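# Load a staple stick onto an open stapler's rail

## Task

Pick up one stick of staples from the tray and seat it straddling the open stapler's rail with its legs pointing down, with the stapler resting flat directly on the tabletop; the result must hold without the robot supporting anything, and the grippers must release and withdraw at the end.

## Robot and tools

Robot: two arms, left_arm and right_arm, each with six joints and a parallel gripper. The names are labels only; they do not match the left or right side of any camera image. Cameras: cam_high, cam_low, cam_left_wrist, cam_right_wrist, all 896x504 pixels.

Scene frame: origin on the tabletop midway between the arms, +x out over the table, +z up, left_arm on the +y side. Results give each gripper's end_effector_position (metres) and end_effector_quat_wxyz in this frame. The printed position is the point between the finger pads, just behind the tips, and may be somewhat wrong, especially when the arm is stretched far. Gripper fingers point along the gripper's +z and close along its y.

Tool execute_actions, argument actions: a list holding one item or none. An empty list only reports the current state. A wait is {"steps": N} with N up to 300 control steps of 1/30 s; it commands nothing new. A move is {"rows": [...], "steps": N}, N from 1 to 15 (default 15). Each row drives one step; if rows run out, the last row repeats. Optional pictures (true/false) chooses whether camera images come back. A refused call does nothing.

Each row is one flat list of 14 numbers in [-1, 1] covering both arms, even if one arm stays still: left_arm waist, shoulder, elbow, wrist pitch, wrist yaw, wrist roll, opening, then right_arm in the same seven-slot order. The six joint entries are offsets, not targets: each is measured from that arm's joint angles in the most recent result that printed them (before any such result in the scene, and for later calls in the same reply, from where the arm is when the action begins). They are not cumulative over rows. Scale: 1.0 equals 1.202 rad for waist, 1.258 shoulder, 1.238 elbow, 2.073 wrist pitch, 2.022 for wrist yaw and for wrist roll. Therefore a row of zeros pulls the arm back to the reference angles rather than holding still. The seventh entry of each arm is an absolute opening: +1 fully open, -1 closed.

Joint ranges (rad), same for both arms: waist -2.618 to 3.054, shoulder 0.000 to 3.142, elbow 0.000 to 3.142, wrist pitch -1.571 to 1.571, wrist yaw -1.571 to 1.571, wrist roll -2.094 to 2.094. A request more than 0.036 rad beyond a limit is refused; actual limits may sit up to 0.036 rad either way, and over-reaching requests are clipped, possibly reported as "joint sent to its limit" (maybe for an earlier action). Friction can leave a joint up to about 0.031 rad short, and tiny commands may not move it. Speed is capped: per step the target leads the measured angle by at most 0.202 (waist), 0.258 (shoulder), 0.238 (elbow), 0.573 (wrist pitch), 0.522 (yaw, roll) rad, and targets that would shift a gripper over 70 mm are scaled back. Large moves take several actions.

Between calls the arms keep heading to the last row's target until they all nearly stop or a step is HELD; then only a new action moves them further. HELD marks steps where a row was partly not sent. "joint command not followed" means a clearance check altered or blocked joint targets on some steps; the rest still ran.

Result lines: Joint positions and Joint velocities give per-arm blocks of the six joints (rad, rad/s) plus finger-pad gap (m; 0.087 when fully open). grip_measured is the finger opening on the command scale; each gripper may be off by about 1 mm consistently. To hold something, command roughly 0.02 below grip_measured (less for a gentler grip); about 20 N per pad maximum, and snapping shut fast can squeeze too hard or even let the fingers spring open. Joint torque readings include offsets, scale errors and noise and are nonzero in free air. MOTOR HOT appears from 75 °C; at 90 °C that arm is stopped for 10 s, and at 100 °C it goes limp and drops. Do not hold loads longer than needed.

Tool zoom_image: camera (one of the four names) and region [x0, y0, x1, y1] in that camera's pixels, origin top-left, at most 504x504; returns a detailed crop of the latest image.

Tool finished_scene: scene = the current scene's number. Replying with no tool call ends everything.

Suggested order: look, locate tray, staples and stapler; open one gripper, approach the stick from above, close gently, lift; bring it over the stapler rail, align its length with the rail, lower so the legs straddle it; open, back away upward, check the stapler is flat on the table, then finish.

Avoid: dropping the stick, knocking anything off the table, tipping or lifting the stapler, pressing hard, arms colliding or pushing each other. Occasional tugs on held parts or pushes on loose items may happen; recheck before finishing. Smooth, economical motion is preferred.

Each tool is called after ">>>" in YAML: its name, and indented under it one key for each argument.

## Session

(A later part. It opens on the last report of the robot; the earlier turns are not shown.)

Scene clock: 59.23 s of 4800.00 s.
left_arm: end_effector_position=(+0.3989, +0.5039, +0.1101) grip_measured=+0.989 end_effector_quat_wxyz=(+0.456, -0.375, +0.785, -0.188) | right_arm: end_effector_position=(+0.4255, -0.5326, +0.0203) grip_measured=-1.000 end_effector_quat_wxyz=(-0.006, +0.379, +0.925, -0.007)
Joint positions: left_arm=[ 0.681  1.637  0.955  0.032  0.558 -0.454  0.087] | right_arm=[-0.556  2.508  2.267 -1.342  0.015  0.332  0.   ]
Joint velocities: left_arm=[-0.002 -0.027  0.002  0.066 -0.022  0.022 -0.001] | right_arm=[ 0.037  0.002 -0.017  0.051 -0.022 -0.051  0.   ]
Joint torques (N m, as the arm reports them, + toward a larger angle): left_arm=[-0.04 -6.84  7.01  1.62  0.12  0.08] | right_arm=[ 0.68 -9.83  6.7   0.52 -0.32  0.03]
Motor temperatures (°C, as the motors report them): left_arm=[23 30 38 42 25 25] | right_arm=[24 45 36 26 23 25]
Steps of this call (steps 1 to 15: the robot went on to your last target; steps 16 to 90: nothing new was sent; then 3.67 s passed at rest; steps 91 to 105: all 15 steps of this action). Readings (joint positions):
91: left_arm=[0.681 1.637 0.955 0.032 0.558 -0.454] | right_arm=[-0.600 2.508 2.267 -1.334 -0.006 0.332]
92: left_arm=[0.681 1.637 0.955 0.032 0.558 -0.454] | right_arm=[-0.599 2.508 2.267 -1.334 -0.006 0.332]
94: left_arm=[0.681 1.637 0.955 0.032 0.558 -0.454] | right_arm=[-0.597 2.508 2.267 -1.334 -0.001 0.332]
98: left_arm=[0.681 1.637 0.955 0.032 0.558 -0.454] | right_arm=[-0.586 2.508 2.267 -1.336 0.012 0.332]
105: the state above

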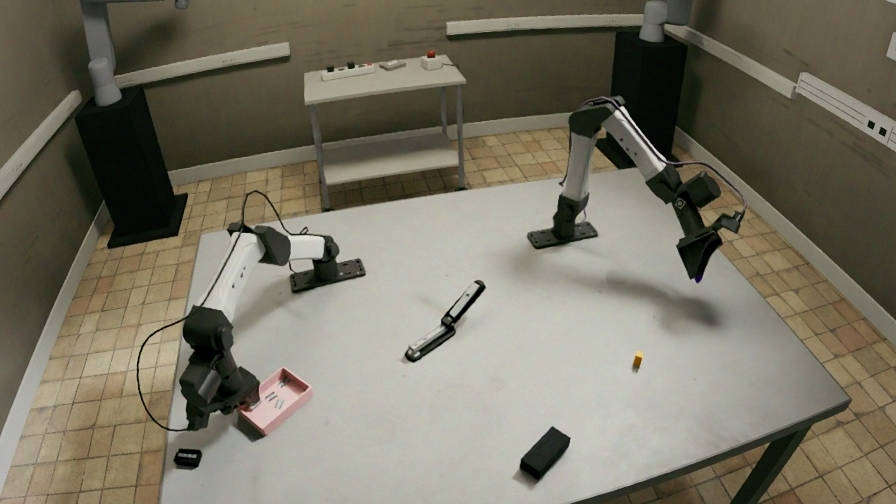

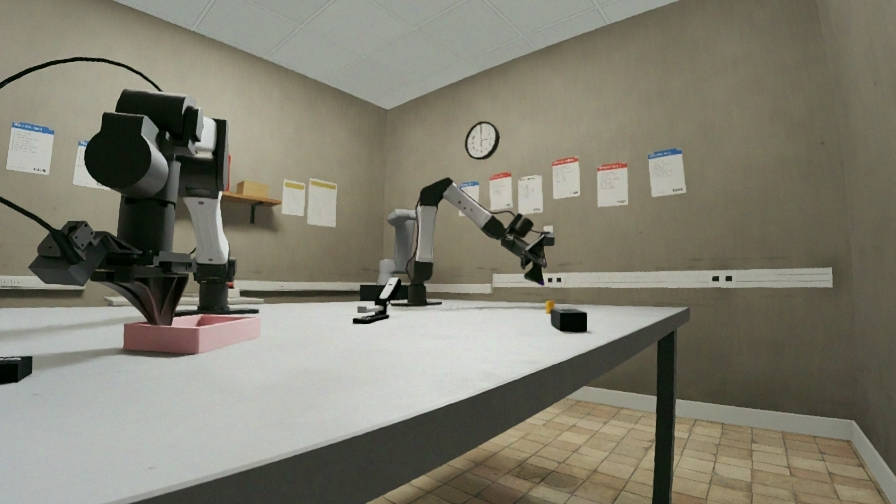

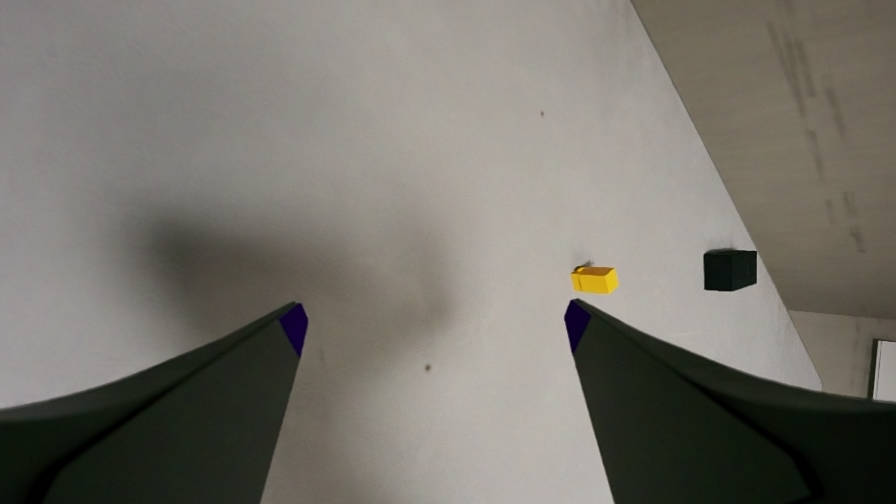

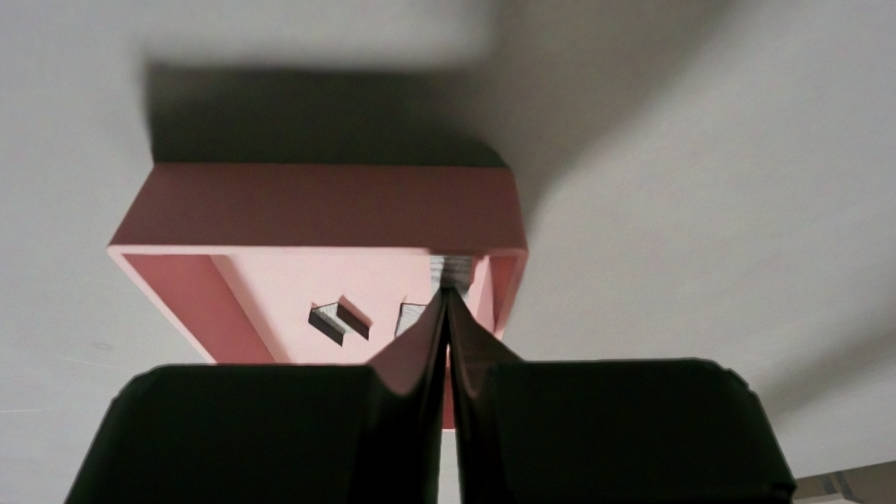

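>>> execute_actions:
  actions:
    - {"rows":[[0,0,0,0,0,0,1,0,-0.04,0,0,0,0,-1],[0,0,0,0,0,0,1,0,-0.04,0,0,0,0,-1],[0,0,0,0,0,0,1,0,-0.04,0,0,0,0,-1],[0,0,0,0,0,0,1,0,-0.04,0,0,0,0,-1],[0,0,0,0,0,0,1,0,-0.04,0,0,0,0,-1],[0,0,0,0,0,0,1,0,-0.04,0,0,0,0,-0.6]],"steps":15}

Scene clock: 66.57 s of 4800.00 s.
left_arm: end_effector_position=(+0.3989, +0.5039, +0.1101) grip_measured=+0.989 end_effector_quat_wxyz=(+0.456, -0.375, +0.785, -0.188) | right_arm: end_effector_position=(+0.4277, -0.5333, +0.0311) grip_measured=-0.600 end_effector_quat_wxyz=(+0.006, +0.379, +0.925, -0.008)
Joint positions: left_arm=[ 0.681  1.637  0.955  0.032  0.558 -0.454  0.087] | right_arm=[-0.555  2.483  2.267 -1.342  0.016  0.332  0.017]
Joint velocities: left_arm=[-0.012 -0.007 -0.002 -0.125 -0.081 -0.095  0.   ] | right_arm=[ 0.007 -0.007  0.002 -0.037 -0.037  0.037  0.001]
Joint torques (N m, as the arm reports them, + toward a larger angle): left_arm=[ 0.02 -7.01  6.97  1.58  0.11  0.09] | right_arm=[ -0.41 -14.53   6.77   0.47  -0.12   0.03]
Motor temperatures (°C, as the motors report them): left_arm=[23 30 38 43 25 25] | right_arm=[24 45 36 26 23 25]
Steps of this call (steps 1 to 15: the robot went on to your last target; steps 16 to 90: nothing new was sent; then 3.83 s passed at rest; steps 91 to 105: all 15 steps of this action). Readings (joint positions):
91: left_arm=[0.681 1.637 0.955 0.032 0.558 -0.454] | right_arm=[-0.555 2.504 2.267 -1.342 0.016 0.332]
92: left_arm=[0.681 1.637 0.955 0.032 0.558 -0.454] | right_arm=[-0.555 2.500 2.267 -1.342 0.016 0.332]
94: left_arm=[0.681 1.637 0.955 0.032 0.558 -0.454] | right_arm=[-0.555 2.491 2.267 -1.342 0.016 0.332]
98: left_arm=[0.681 1.637 0.955 0.032 0.558 -0.454] | right_arm=[-0.555 2.483 2.267 -1.342 0.016 0.332]
105: the state above

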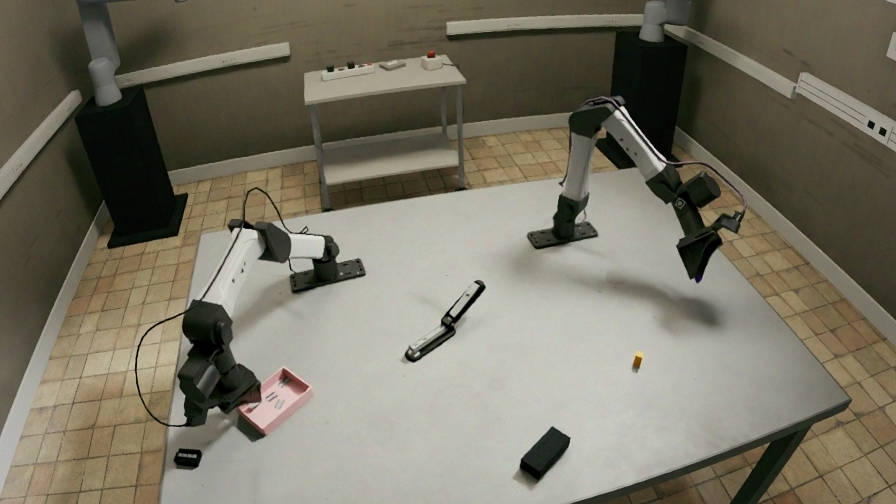

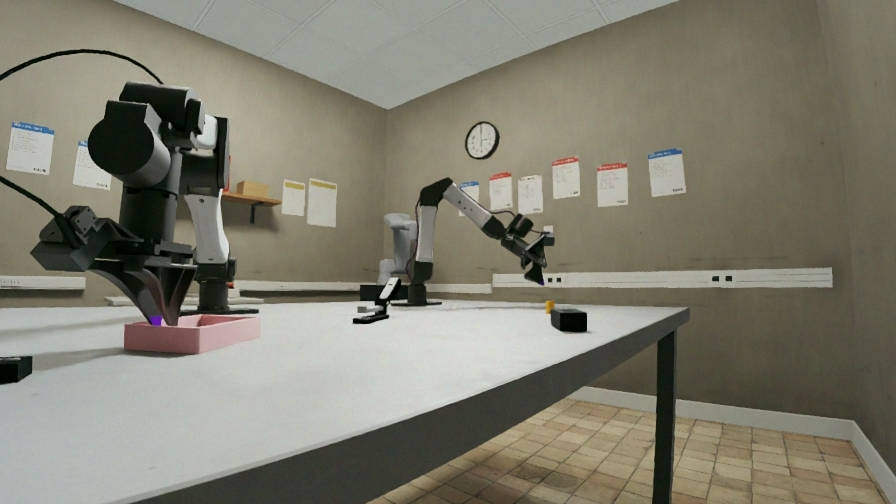

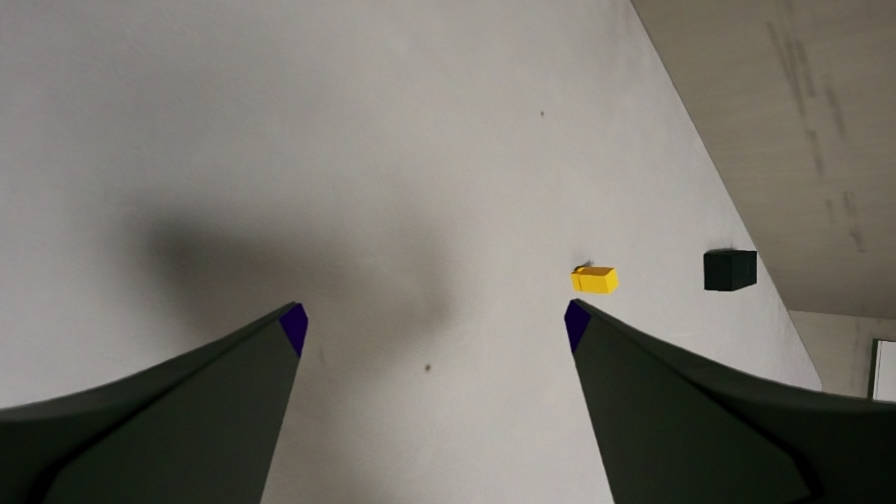

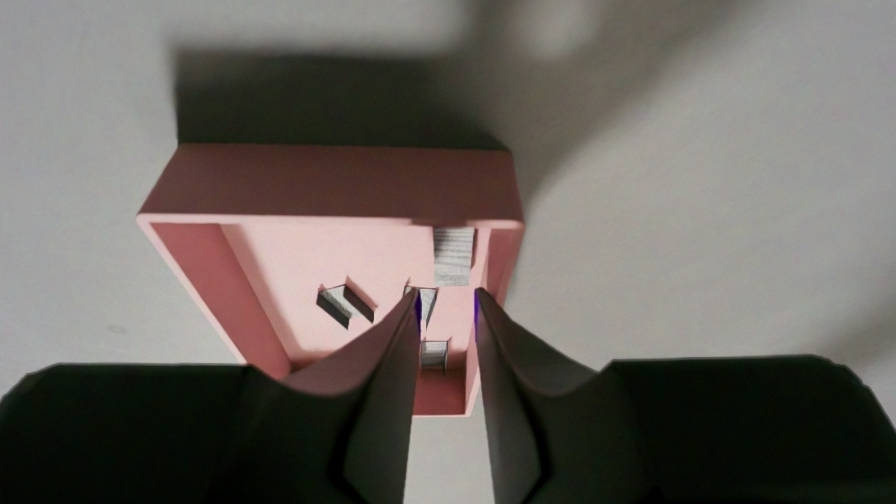

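>>> execute_actions:
  actions:
    - {"rows":[[0,0,0,0,0,0,1,0,0.06,0,0,0,0,-0.6]],"steps":15}

Scene clock: 69.77 s of 4800.00 s.
left_arm: end_effector_position=(+0.3989, +0.5039, +0.1101) grip_measured=+0.989 end_effector_quat_wxyz=(+0.456, -0.375, +0.785, -0.188) | right_arm: end_effector_position=(+0.4248, -0.5320, +0.0146) grip_measured=-0.600 end_effector_quat_wxyz=(-0.013, +0.379, +0.925, -0.006)
Joint positions: left_arm=[ 0.681  1.637  0.955  0.032  0.558 -0.454  0.087] | right_arm=[-0.556  2.523  2.27  -1.343  0.014  0.333  0.017]
Joint velocities: left_arm=[ 0.017  0.002 -0.002 -0.022 -0.022  0.007  0.   ] | right_arm=[-0.012 -0.027 -0.002 -0.022 -0.007  0.022 -0.001]
Joint torques (N m, as the arm reports them, + toward a larger angle): left_arm=[ 0.05 -6.95  6.88  1.59  0.12  0.1 ] | right_arm=[ -0.24 -10.07   6.47   0.4   -0.12   0.03]
Motor temperatures (°C, as the motors report them): left_arm=[23 30 38 43 25 25] | right_arm=[24 46 36 26 23 25]
Steps of this call (steps 1 to 15: the robot went on to your last target; steps 16 to 81: nothing new was sent; steps 82 to 96: all 15 steps of this action). Readings (joint positions):
82: left_arm=[0.681 1.637 0.955 0.032 0.558 -0.454] | right_arm=[-0.555 2.488 2.267 -1.342 0.016 0.332]
83: left_arm=[0.681 1.637 0.955 0.032 0.558 -0.454] | right_arm=[-0.555 2.495 2.267 -1.341 0.016 0.332]
85: left_arm=[0.681 1.637 0.955 0.032 0.558 -0.454] | right_arm=[-0.555 2.519 2.267 -1.341 0.015 0.333]
89: left_arm=[0.681 1.637 0.955 0.032 0.558 -0.454] | right_arm=[-0.556 2.523 2.270 -1.343 0.014 0.333]
96: the state above

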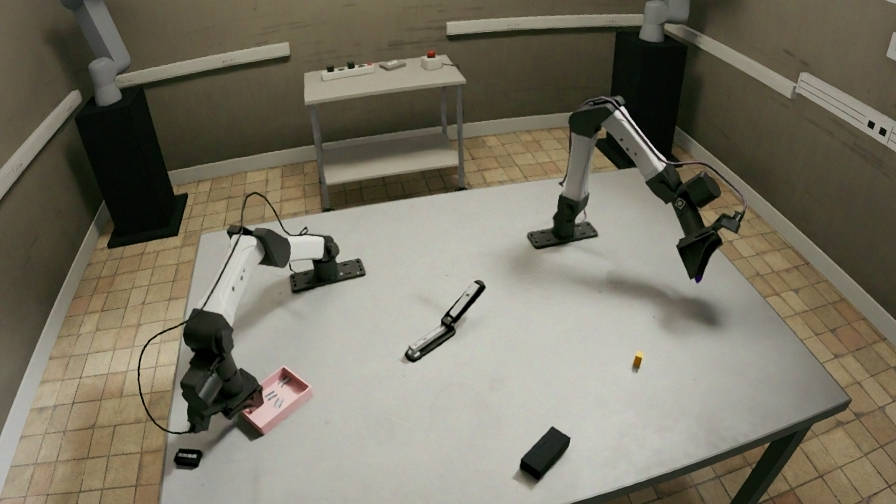

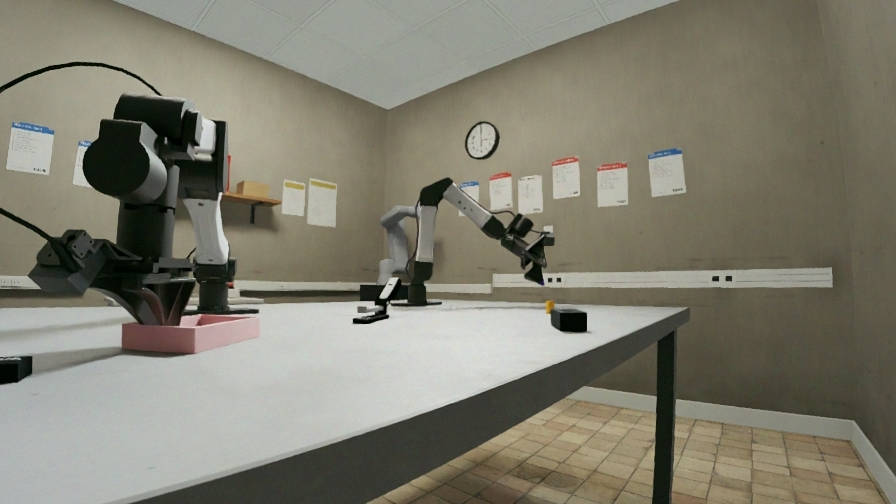

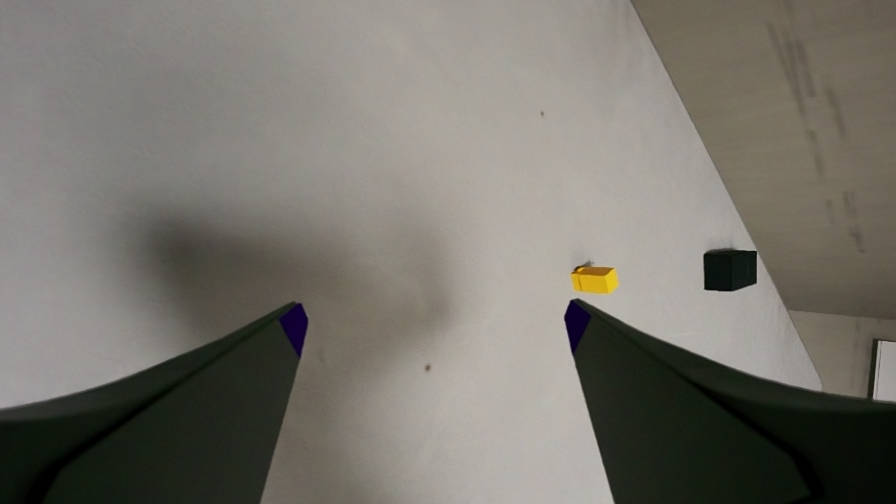

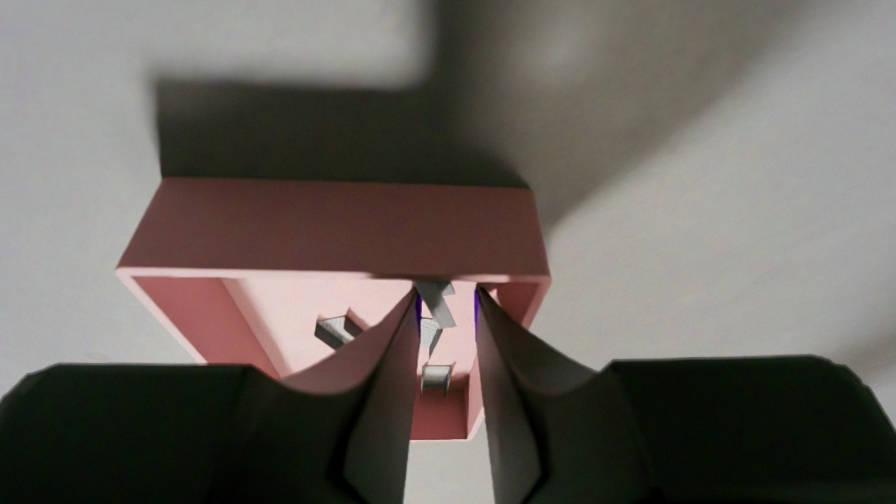

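The stick got tipped. Lift and look.

>>> execute_actions:
  actions:
    - {"rows":[[0,0,0,0,0,0,1,0,-0.12,0,-0.05,0,0,-0.6]],"steps":15}
  pictures: false

>>> execute_actions:
  actions:
    - {"steps":25}

Scene clock: 74.33 s of 4800.00 s.
left_arm: end_effector_position=(+0.3989, +0.5039, +0.1101) grip_measured=+0.989 end_effector_quat_wxyz=(+0.456, -0.375, +0.785, -0.188) | right_arm: end_effector_position=(+0.4141, -0.5269, +0.0808) grip_measured=-0.600 end_effector_quat_wxyz=(+0.020, +0.379, +0.925, -0.008)
Joint positions: left_arm=[ 0.681  1.637  0.955  0.032  0.558 -0.454  0.087] | right_arm=[-0.556  2.369  2.264 -1.425  0.014  0.333  0.017]
Joint velocities: left_arm=[ 0.012 -0.022  0.002 -0.081  0.066 -0.081  0.   ] | right_arm=[-0.002  0.002 -0.022 -0.125 -0.007 -0.022 -0.   ]
Joint torques (N m, as the arm reports them, + toward a larger angle): left_arm=[-0.01 -6.95  6.95  1.58  0.12  0.11] | right_arm=[ -0.29 -11.72   7.22   0.33  -0.13   0.02]
Motor temperatures (°C, as the motors report them): left_arm=[23 30 38 43 25 25] | right_arm=[24 46 36 26 23 25]
Steps of this call (steps 1 to 15: the robot went on to your last target; steps 16 to 90: nothing new was sent; then 1.07 s passed at rest; steps 91 to 105: all 15 steps of this action). Readings (joint positions):
91: left_arm=[0.681 1.637 0.955 0.032 0.558 -0.454] | right_arm=[-0.556 2.509 2.268 -1.347 0.014 0.333]
92: left_arm=[0.681 1.637 0.955 0.032 0.558 -0.454] | right_arm=[-0.556 2.493 2.264 -1.366 0.014 0.333]
94: left_arm=[0.681 1.637 0.955 0.032 0.558 -0.454] | right_arm=[-0.556 2.444 2.264 -1.393 0.014 0.333]
98: left_arm=[0.681 1.637 0.955 0.032 0.558 -0.454] | right_arm=[-0.556 2.371 2.264 -1.411 0.014 0.333]
105: the state above

Scene clock: 75.17 s of 4800.00 s.
left_arm: end_effector_position=(+0.3989, +0.5039, +0.1101) grip_measured=+0.989 end_effector_quat_wxyz=(+0.456, -0.375, +0.785, -0.188) | right_arm: end_effector_position=(+0.4133, -0.5265, +0.0809) grip_measured=-0.600 end_effector_quat_wxyz=(+0.018, +0.379, +0.925, -0.008)
Joint positions: left_arm=[ 0.681  1.637  0.955  0.032  0.558 -0.454  0.087] | right_arm=[-0.556  2.369  2.264 -1.429  0.014  0.333  0.017]
Joint velocities: left_arm=[-0.017 -0.007 -0.007  0.066 -0.022  0.007 -0.   ] | right_arm=[ 0.007 -0.017  0.002 -0.051  0.037  0.022  0.001]
Joint torques (N m, as the arm reports them, + toward a larger angle): left_arm=[-0.05 -6.97  6.9   1.6   0.11  0.09] | right_arm=[ -0.29 -11.68   7.21   0.33  -0.12   0.02]
Motor temperatures (°C, as the motors report them): left_arm=[23 30 38 43 25 25] | right_arm=[24 46 36 26 23 25]
Steps of this call (steps 1 to 15: the robot went on to your last target; steps 16 to 25: nothing new was sent). Readings (joint positions):
1: left_arm=[0.681 1.637 0.955 0.032 0.558 -0.454] | right_arm=[-0.556 2.369 2.264 -1.426 0.014 0.333]
2: left_arm=[0.681 1.637 0.955 0.032 0.558 -0.454] | right_arm=[-0.556 2.369 2.264 -1.427 0.014 0.333]
4: left_arm=[0.681 1.637 0.955 0.032 0.558 -0.454] | right_arm=[-0.556 2.369 2.264 -1.427 0.014 0.333]
8: left_arm=[0.681 1.637 0.955 0.032 0.558 -0.454] | right_arm=[-0.556 2.369 2.264 -1.428 0.014 0.333]
25: the state above
All arms were judged still, so your last target was given up. Only a new action makes them travel on or press farther. Fingers that are still opening or closing keep moving.

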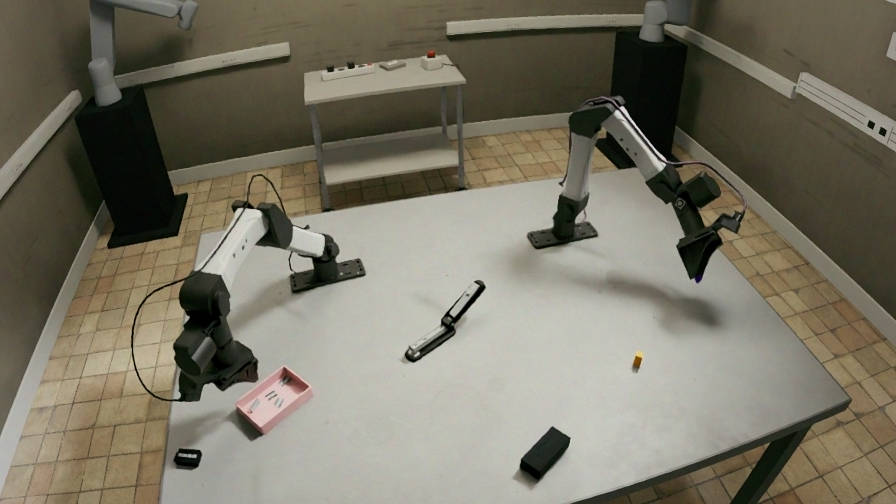

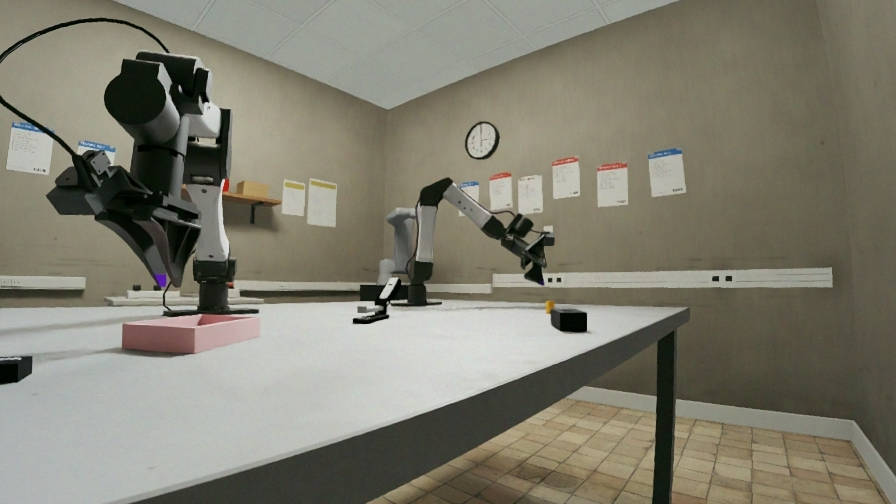

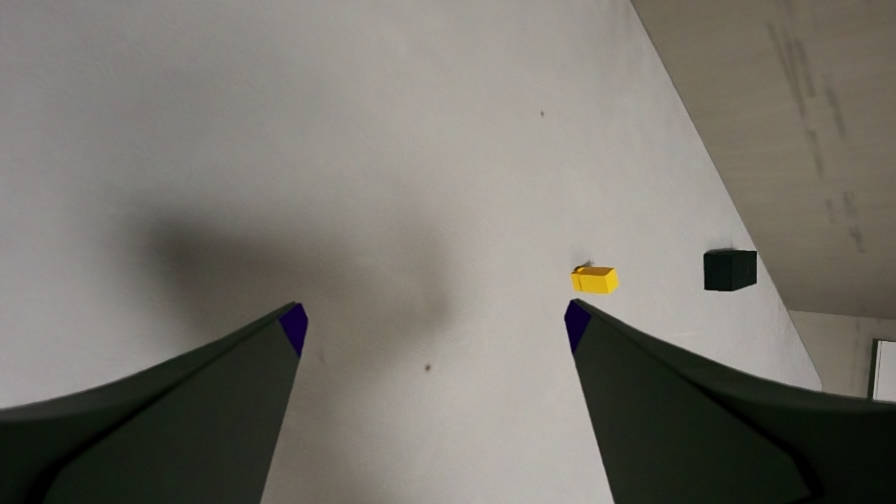

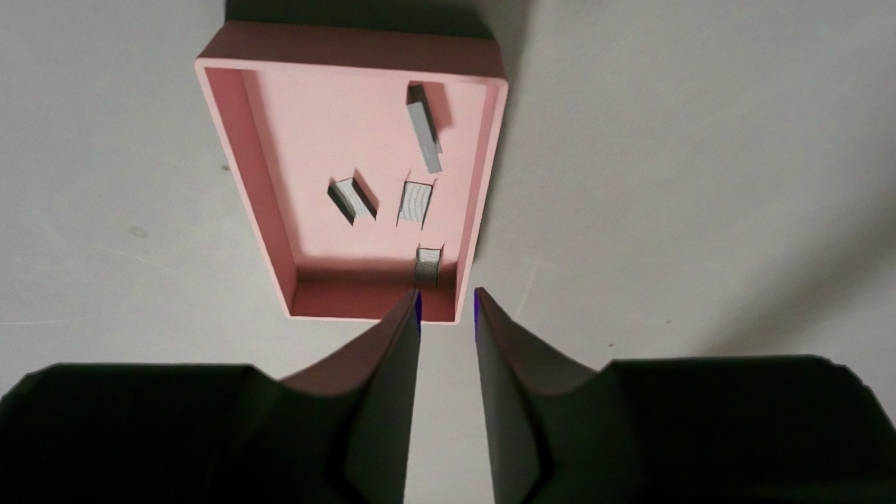

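>>> execute_actions:
  actions:
    - {"rows":[[0,0,0,0,0,0,1,-0.028,0.04,-0.075,0.07,0,0,-0.3]],"steps":15}
  pictures: false

>>> execute_actions:
  actions:
    - {"steps":25}

Scene clock: 85.93 s of 4800.00 s.
left_arm: end_effector_position=(+0.3989, +0.5039, +0.1101) grip_measured=+0.989 end_effector_quat_wxyz=(+0.456, -0.375, +0.785, -0.188) | right_arm: end_effector_position=(+0.4151, -0.5427, +0.0372) grip_measured=-0.300 end_effector_quat_wxyz=(+0.011, +0.394, +0.919, -0.008)
Joint positions: left_arm=[ 0.681  1.637  0.955  0.032  0.558 -0.454  0.087] | right_arm=[-0.588  2.423  2.185 -1.309  0.014  0.333  0.031]
Joint velocities: left_arm=[-0.002 -0.017 -0.007 -0.095  0.007  0.066 -0.002] | right_arm=[-0.007  0.012 -0.007  0.037 -0.007 -0.022 -0.   ]
Joint torques (N m, as the arm reports them, + toward a larger angle): left_arm=[ 0.06 -6.93  6.97  1.58  0.09  0.09] | right_arm=[ -0.43 -12.67   5.69   0.72  -0.13   0.02]
Motor temperatures (°C, as the motors report them): left_arm=[23 31 39 43 25 25] | right_arm=[24 47 37 26 23 25]
Steps of this call (steps 1 to 90: nothing new was sent; then 7.27 s passed at rest; steps 91 to 105: all 15 steps of this action). Readings (joint positions):
91: left_arm=[0.681 1.637 0.955 0.032 0.558 -0.454] | right_arm=[-0.558 2.370 2.251 -1.412 0.014 0.333]
92: left_arm=[0.681 1.637 0.955 0.032 0.558 -0.454] | right_arm=[-0.562 2.371 2.237 -1.388 0.014 0.333]
94: left_arm=[0.681 1.637 0.955 0.032 0.558 -0.454] | right_arm=[-0.572 2.388 2.210 -1.355 0.014 0.333]
98: left_arm=[0.681 1.637 0.955 0.032 0.558 -0.454] | right_arm=[-0.587 2.420 2.187 -1.326 0.014 0.333]
105: the state above

Scene clock: 86.77 s of 4800.00 s.
left_arm: end_effector_position=(+0.3989, +0.5039, +0.1101) grip_measured=+0.989 end_effector_quat_wxyz=(+0.456, -0.375, +0.785, -0.188) | right_arm: end_effector_position=(+0.4162, -0.5432, +0.0370) grip_measured=-0.300 end_effector_quat_wxyz=(+0.014, +0.394, +0.919, -0.008)
Joint positions: left_arm=[ 0.681  1.637  0.955  0.032  0.558 -0.454  0.087] | right_arm=[-0.588  2.423  2.185 -1.304  0.014  0.333  0.031]
Joint velocities: left_arm=[ 0.002 -0.007 -0.002 -0.11  -0.022  0.022 -0.001] | right_arm=[-0.002 -0.022  0.007 -0.051 -0.095  0.022  0.   ]
Joint torques (N m, as the arm reports them, + toward a larger angle): left_arm=[ 0.08 -6.94  6.98  1.6   0.11  0.09] | right_arm=[ -0.43 -12.63   5.64   0.73  -0.13   0.02]
Motor temperatures (°C, as the motors report them): left_arm=[23 31 39 43 25 25] | right_arm=[24 47 37 26 23 25]
Steps of this call (steps 1 to 15: the robot went on to your last target; steps 16 to 25: nothing new was sent). Readings (joint positions):
1: left_arm=[0.681 1.637 0.955 0.032 0.558 -0.454] | right_arm=[-0.588 2.423 2.185 -1.307 0.014 0.333]
2: left_arm=[0.681 1.637 0.955 0.032 0.558 -0.454] | right_arm=[-0.588 2.423 2.185 -1.306 0.014 0.333]
4: left_arm=[0.681 1.637 0.955 0.032 0.558 -0.454] | right_arm=[-0.588 2.423 2.185 -1.306 0.014 0.333]
8: left_arm=[0.681 1.637 0.955 0.032 0.558 -0.454] | right_arm=[-0.588 2.423 2.185 -1.305 0.014 0.333]
25: the state above
All arms were judged still, so your last target was given up. Only a new action makes them travel on or press farther. Fingers that are still opening or closing keep moving.

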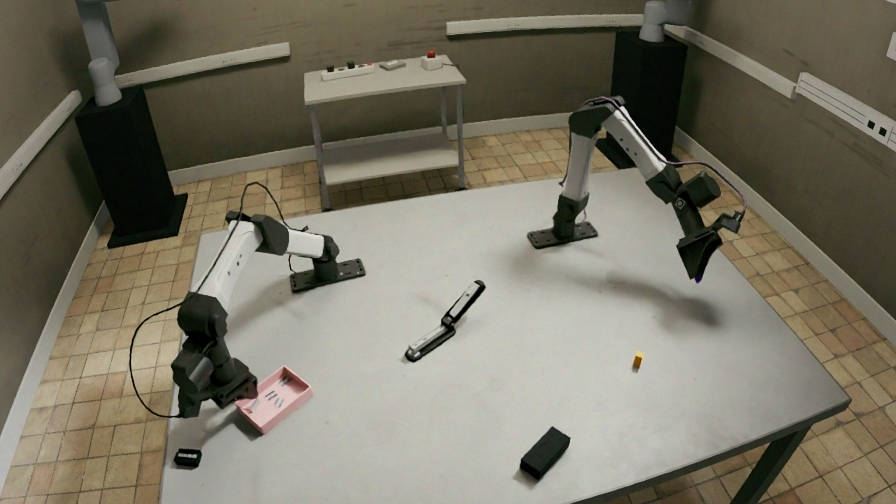

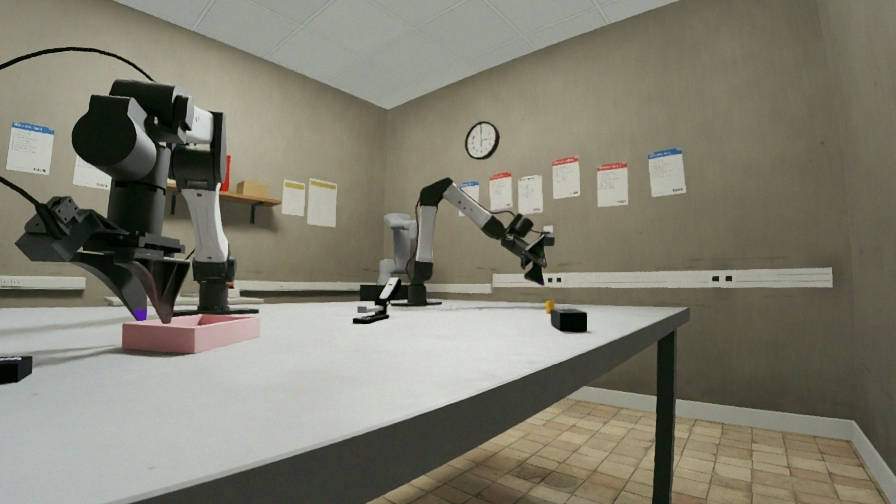

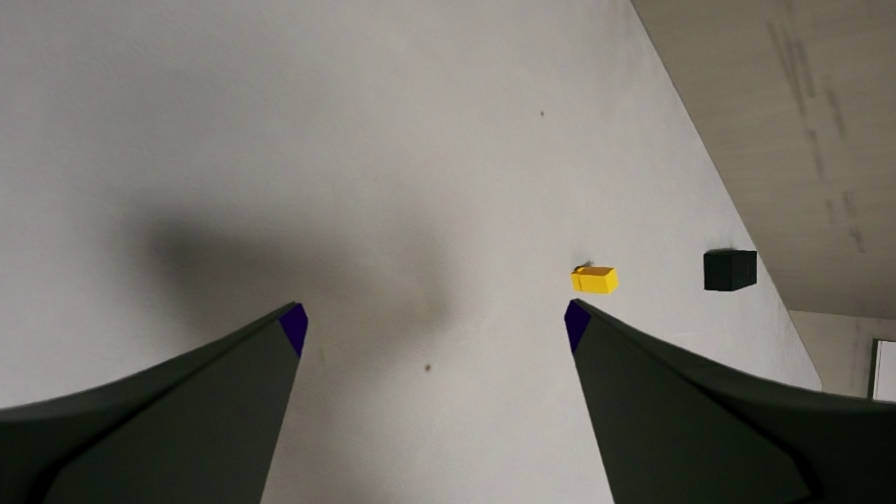

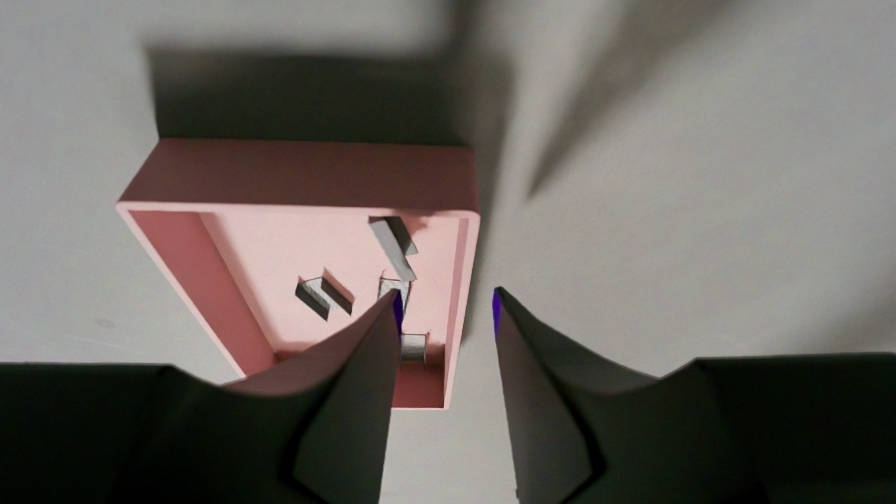

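>>> execute_actions:
  actions:
    - {"rows":[[0,0,0,0,0,0,1,-0.01,0,0,0,0,0,-0.6],[0,0,0,0,0,0,1,-0.01,0,0,0,0,0,-0.6],[0,0,0,0,0,0,1,-0.01,0,0,0,0,0,-0.6],[0,0,0,0,0,0,1,-0.01,0.04,0,0,0,0,-0.6]],"steps":15}
  pictures: false

>>> execute_actions:
  actions:
    - {"rows":[[0,0,0,0,0,0,1,0,0,0,0,0,0,-0.7],[0,0,0,0,0,0,1,0,0,0,0,0,0,-0.8],[0,0,0,0,0,0,1,0,0,0,0,0,0,-0.9],[0,0,0,0,0,0,1,0,0,0,0,0,0,-1]],"steps":15}

Scene clock: 94.80 s of 4800.00 s.
left_arm: end_effector_position=(+0.3989, +0.5039, +0.1101) grip_measured=+0.989 end_effector_quat_wxyz=(+0.456, -0.375, +0.785, -0.188) | right_arm: end_effector_position=(+0.4122, -0.5430, +0.0184) grip_measured=-0.600 end_effector_quat_wxyz=(-0.008, +0.395, +0.918, -0.006)
Joint positions: left_arm=[ 0.681  1.637  0.955  0.032  0.558 -0.454  0.087] | right_arm=[-0.592  2.468  2.185 -1.304  0.014  0.333  0.018]
Joint velocities: left_arm=[-0.002  0.002  0.007 -0.037 -0.051  0.007 -0.001] | right_arm=[-0.007 -0.012 -0.007 -0.022  0.037 -0.037 -0.   ]
Joint torques (N m, as the arm reports them, + toward a larger angle): left_arm=[ 0.   -6.87  6.98  1.59  0.1   0.12] | right_arm=[ -0.93 -12.07   6.68   0.4   -0.13   0.02]
Motor temperatures (°C, as the motors report them): left_arm=[23 31 39 43 25 25] | right_arm=[24 49 36 26 23 25]
Steps of this call (steps 1 to 90: nothing new was sent; then 4.53 s passed at rest; steps 91 to 105: all 15 steps of this action). Readings (joint positions):
91: left_arm=[0.681 1.637 0.955 0.032 0.558 -0.454] | right_arm=[-0.588 2.423 2.185 -1.304 0.014 0.333]
92: left_arm=[0.681 1.637 0.955 0.032 0.558 -0.454] | right_arm=[-0.588 2.423 2.185 -1.304 0.014 0.333]
94: left_arm=[0.681 1.637 0.955 0.032 0.558 -0.454] | right_arm=[-0.588 2.426 2.185 -1.304 0.014 0.333]
98: left_arm=[0.681 1.637 0.955 0.032 0.558 -0.454] | right_arm=[-0.588 2.452 2.185 -1.304 0.014 0.333]
105: the state above

Scene clock: 95.30 s of 4800.00 s.
left_arm: end_effector_position=(+0.3989, +0.5039, +0.1101) grip_measured=+0.989 end_effector_quat_wxyz=(+0.456, -0.375, +0.785, -0.188) | right_arm: end_effector_position=(+0.4124, -0.5423, +0.0185) grip_measured=-0.959 end_effector_quat_wxyz=(-0.009, +0.395, +0.918, -0.004)
Joint positions: left_arm=[ 0.681  1.637  0.955  0.032  0.558 -0.454  0.087] | right_arm=[-0.592  2.468  2.185 -1.304  0.01   0.333  0.002]
Joint velocities: left_arm=[ 0.002  0.017  0.007 -0.037  0.051  0.022 -0.001] | right_arm=[ 0.007 -0.002 -0.002  0.051  0.007  0.037  0.001]
Joint torques (N m, as the arm reports them, + toward a larger angle): left_arm=[-0.11 -7.01  6.95  1.6   0.12  0.09] | right_arm=[ -0.3  -12.51   6.69   0.41  -0.08   0.02]
Motor temperatures (°C, as the motors report them): left_arm=[23 31 39 43 25 25] | right_arm=[24 49 36 26 23 25]
Steps of this call (steps 1 to 15: all 15 steps of this action). Readings (joint positions):
1: left_arm=[0.681 1.637 0.955 0.032 0.558 -0.454] | right_arm=[-0.592 2.468 2.185 -1.304 0.014 0.333]
2: left_arm=[0.681 1.637 0.955 0.032 0.558 -0.454] | right_arm=[-0.592 2.468 2.185 -1.304 0.014 0.333]
4: left_arm=[0.681 1.637 0.955 0.032 0.558 -0.454] | right_arm=[-0.592 2.468 2.185 -1.303 0.013 0.335]
8: left_arm=[0.681 1.637 0.955 0.032 0.558 -0.454] | right_arm=[-0.592 2.468 2.185 -1.304 0.010 0.333]
15: the state above

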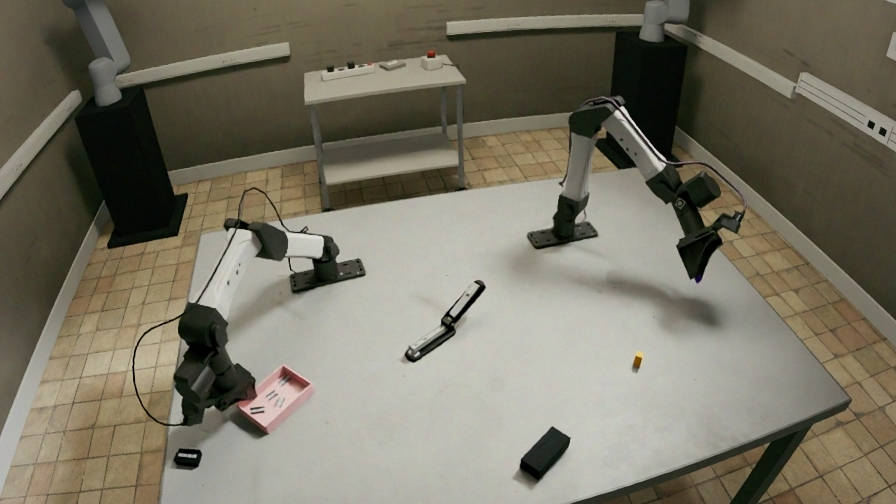

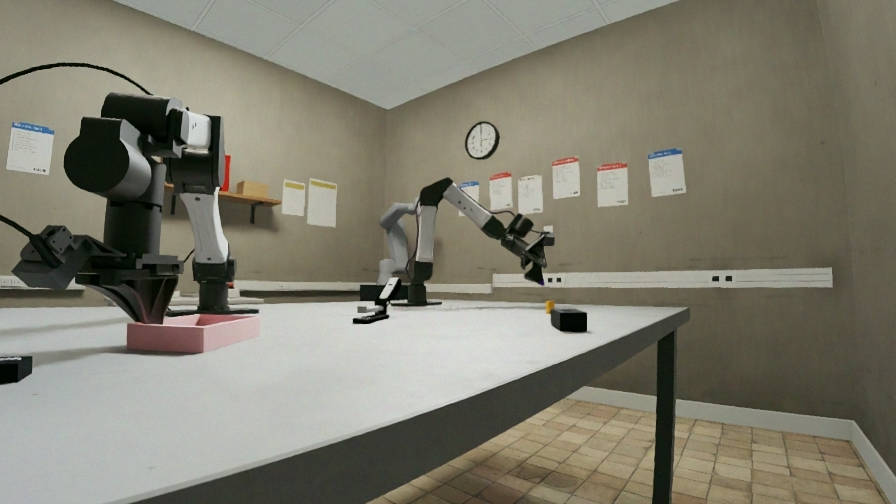

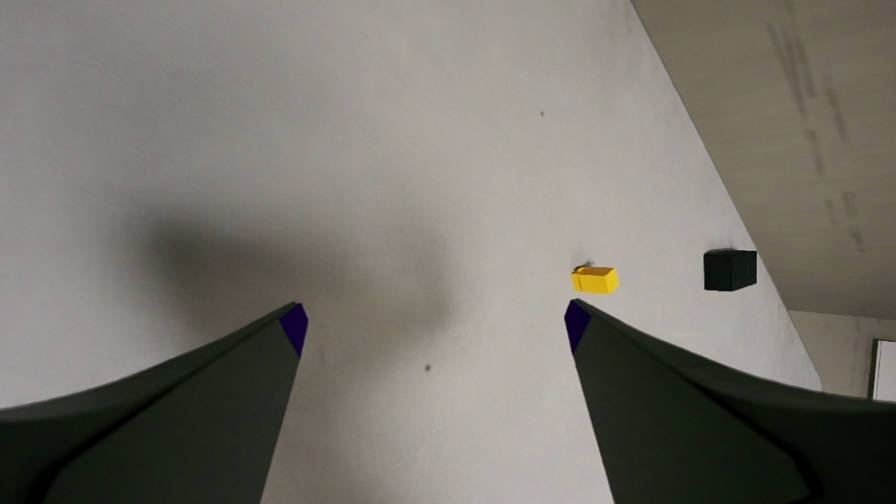

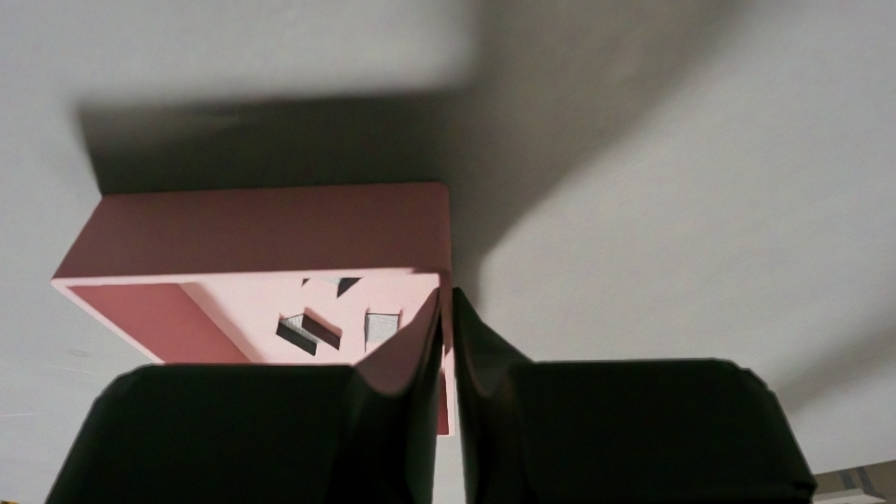

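>>> execute_actions:
  actions:
    - {"rows":[[0,0,0,0,0,0,1,0,-0.1,0,-0.05,0,0,-1],[0,0,0,0,0,0,1,0,-0.1,0,-0.05,0,0,-1],[0,0,0,0,0,0,1,0,-0.1,0,-0.05,0,0,-1],[0,0,0,0,0,0,1,0,-0.1,0,-0.05,0,0,-1],[0,0,0,0,0,0,1,0.24,-0.45,-0.55,0.08,0,-0.16,-1]],"steps":15}
  pictures: false

>>> execute_actions:
  actions:
    - {"steps":50}

Scene clock: 107.47 s of 4800.00 s.
left_arm: end_effector_position=(+0.3989, +0.5039, +0.1101) grip_measured=+0.989 end_effector_quat_wxyz=(+0.456, -0.375, +0.785, -0.188) | right_arm: end_effector_position=(+0.3460, -0.3980, +0.0900) grip_measured=-0.960 end_effector_quat_wxyz=(+0.034, +0.100, +0.994, -0.000)
Joint positions: left_arm=[ 0.681  1.637  0.955  0.032  0.558 -0.454  0.087] | right_arm=[-0.26   1.883  1.551 -1.171 -0.003  0.052  0.002]
Joint velocities: left_arm=[-0.002 -0.017 -0.002  0.037 -0.007 -0.022 -0.001] | right_arm=[-0.256  0.164 -0.642  0.11   0.007 -0.198  0.001]
Joint torques (N m, as the arm reports them, + toward a larger angle): left_arm=[ 0.08 -6.91  7.03  1.57  0.12  0.1 ] | right_arm=[-2.5  -7.95  6.07  0.86 -0.04 -0.04]
Motor temperatures (°C, as the motors report them): left_arm=[23 31 39 43 25 25] | right_arm=[24 50 37 25 23 25]
Steps of this call (steps 1 to 15: the robot went on to your last target; steps 16 to 90: nothing new was sent; then 8.67 s passed at rest; steps 91 to 105: all 15 steps of this action). Readings (joint positions):
91: left_arm=[0.681 1.637 0.955 0.032 0.558 -0.454] | right_arm=[-0.592 2.459 2.184 -1.310 0.009 0.333]
92: left_arm=[0.681 1.637 0.955 0.032 0.558 -0.454] | right_arm=[-0.592 2.446 2.182 -1.326 0.009 0.333]
94: left_arm=[0.681 1.637 0.955 0.032 0.558 -0.454] | right_arm=[-0.592 2.408 2.182 -1.351 0.010 0.333]
98: left_arm=[0.681 1.637 0.955 0.032 0.558 -0.454] | right_arm=[-0.477 2.180 1.942 -1.235 0.028 0.186]
105: the state above

Scene clock: 109.13 s of 4800.00 s.
left_arm: end_effector_position=(+0.3989, +0.5039, +0.1101) grip_measured=+0.989 end_effector_quat_wxyz=(+0.456, -0.375, +0.785, -0.188) | right_arm: end_effector_position=(+0.3362, -0.4134, +0.0753) grip_measured=-0.960 end_effector_quat_wxyz=(+0.014, +0.104, +0.994, -0.005)
Joint positions: left_arm=[ 0.681  1.637  0.955  0.032  0.558 -0.454  0.087] | right_arm=[-0.302  1.902  1.514 -1.154  0.008  0.018  0.002]
Joint velocities: left_arm=[ 0.017  0.012 -0.012 -0.007  0.037  0.007 -0.   ] | right_arm=[ 0.007 -0.007 -0.002 -0.007  0.051 -0.066  0.001]
Joint torques (N m, as the arm reports them, + toward a larger angle): left_arm=[-0.05 -6.98  6.97  1.6   0.12  0.08] | right_arm=[-0.37 -8.73  5.85  0.69 -0.13 -0.08]
Motor temperatures (°C, as the motors report them): left_arm=[23 31 39 43 25 25] | right_arm=[24 49 37 25 23 25]
Steps of this call (steps 1 to 30: the robot went on to your last target; steps 31 to 50: nothing new was sent). Readings (joint positions):
1: left_arm=[0.681 1.637 0.955 0.032 0.558 -0.454] | right_arm=[-0.271 1.889 1.534 -1.170 -0.002 0.045]
2: left_arm=[0.681 1.637 0.955 0.032 0.558 -0.454] | right_arm=[-0.281 1.896 1.523 -1.170 -0.000 0.039]
4: left_arm=[0.681 1.637 0.955 0.032 0.558 -0.454] | right_arm=[-0.298 1.902 1.514 -1.170 0.005 0.032]
8: left_arm=[0.681 1.637 0.955 0.032 0.558 -0.454] | right_arm=[-0.302 1.902 1.514 -1.161 0.008 0.024]
50: the state above
All arms were judged still, so your last target was given up. Only a new action makes them travel on or press farther. Fingers that are still opening or closing keep moving.

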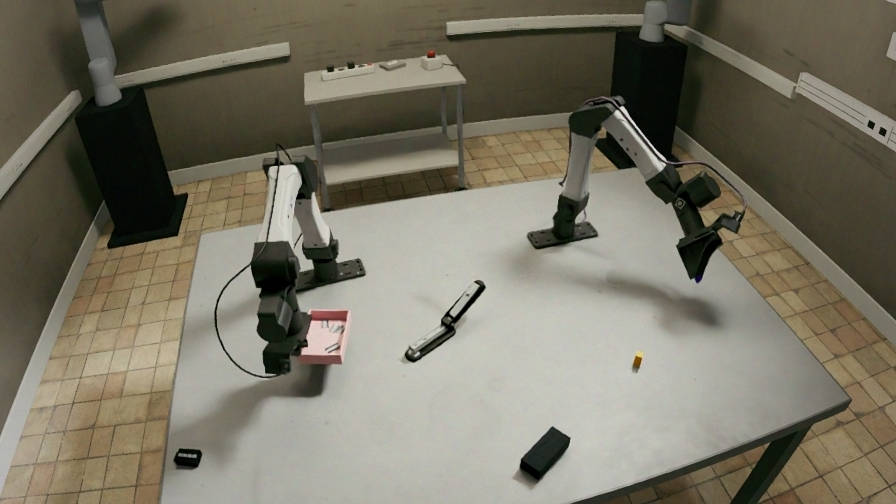

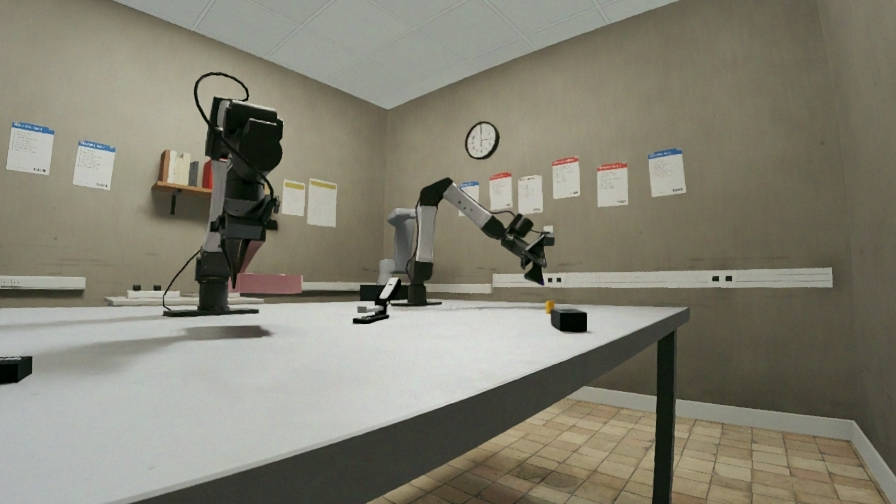

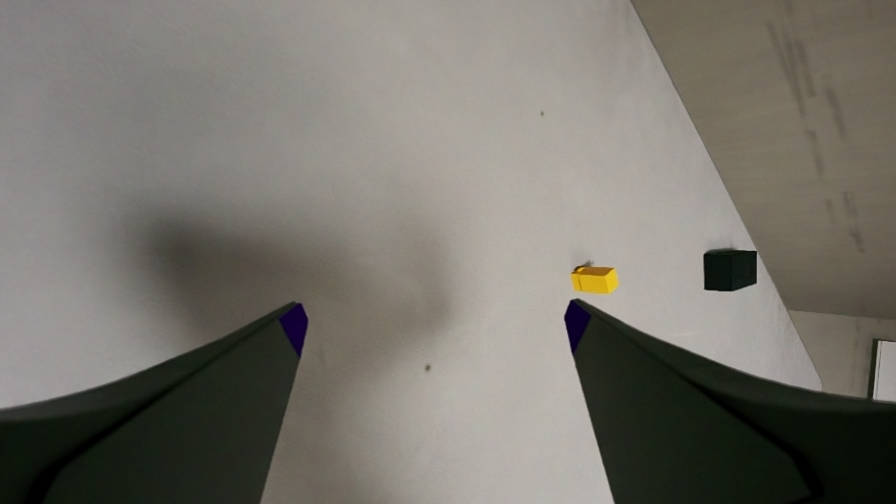

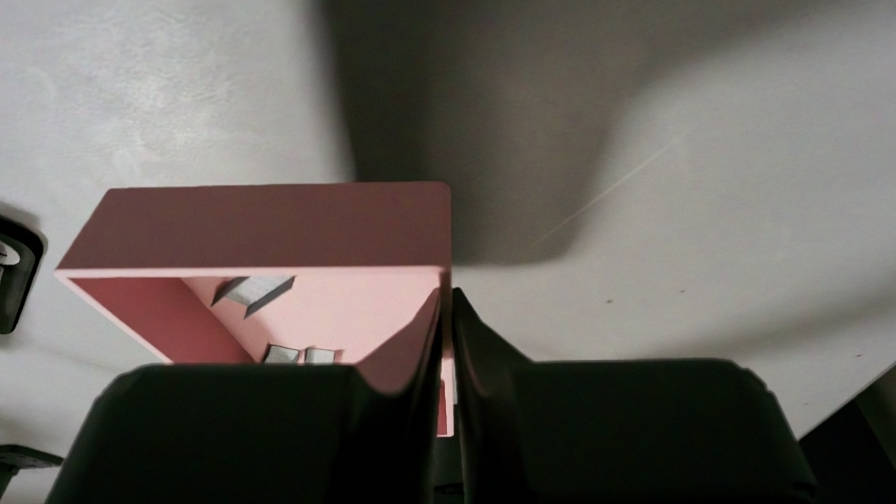

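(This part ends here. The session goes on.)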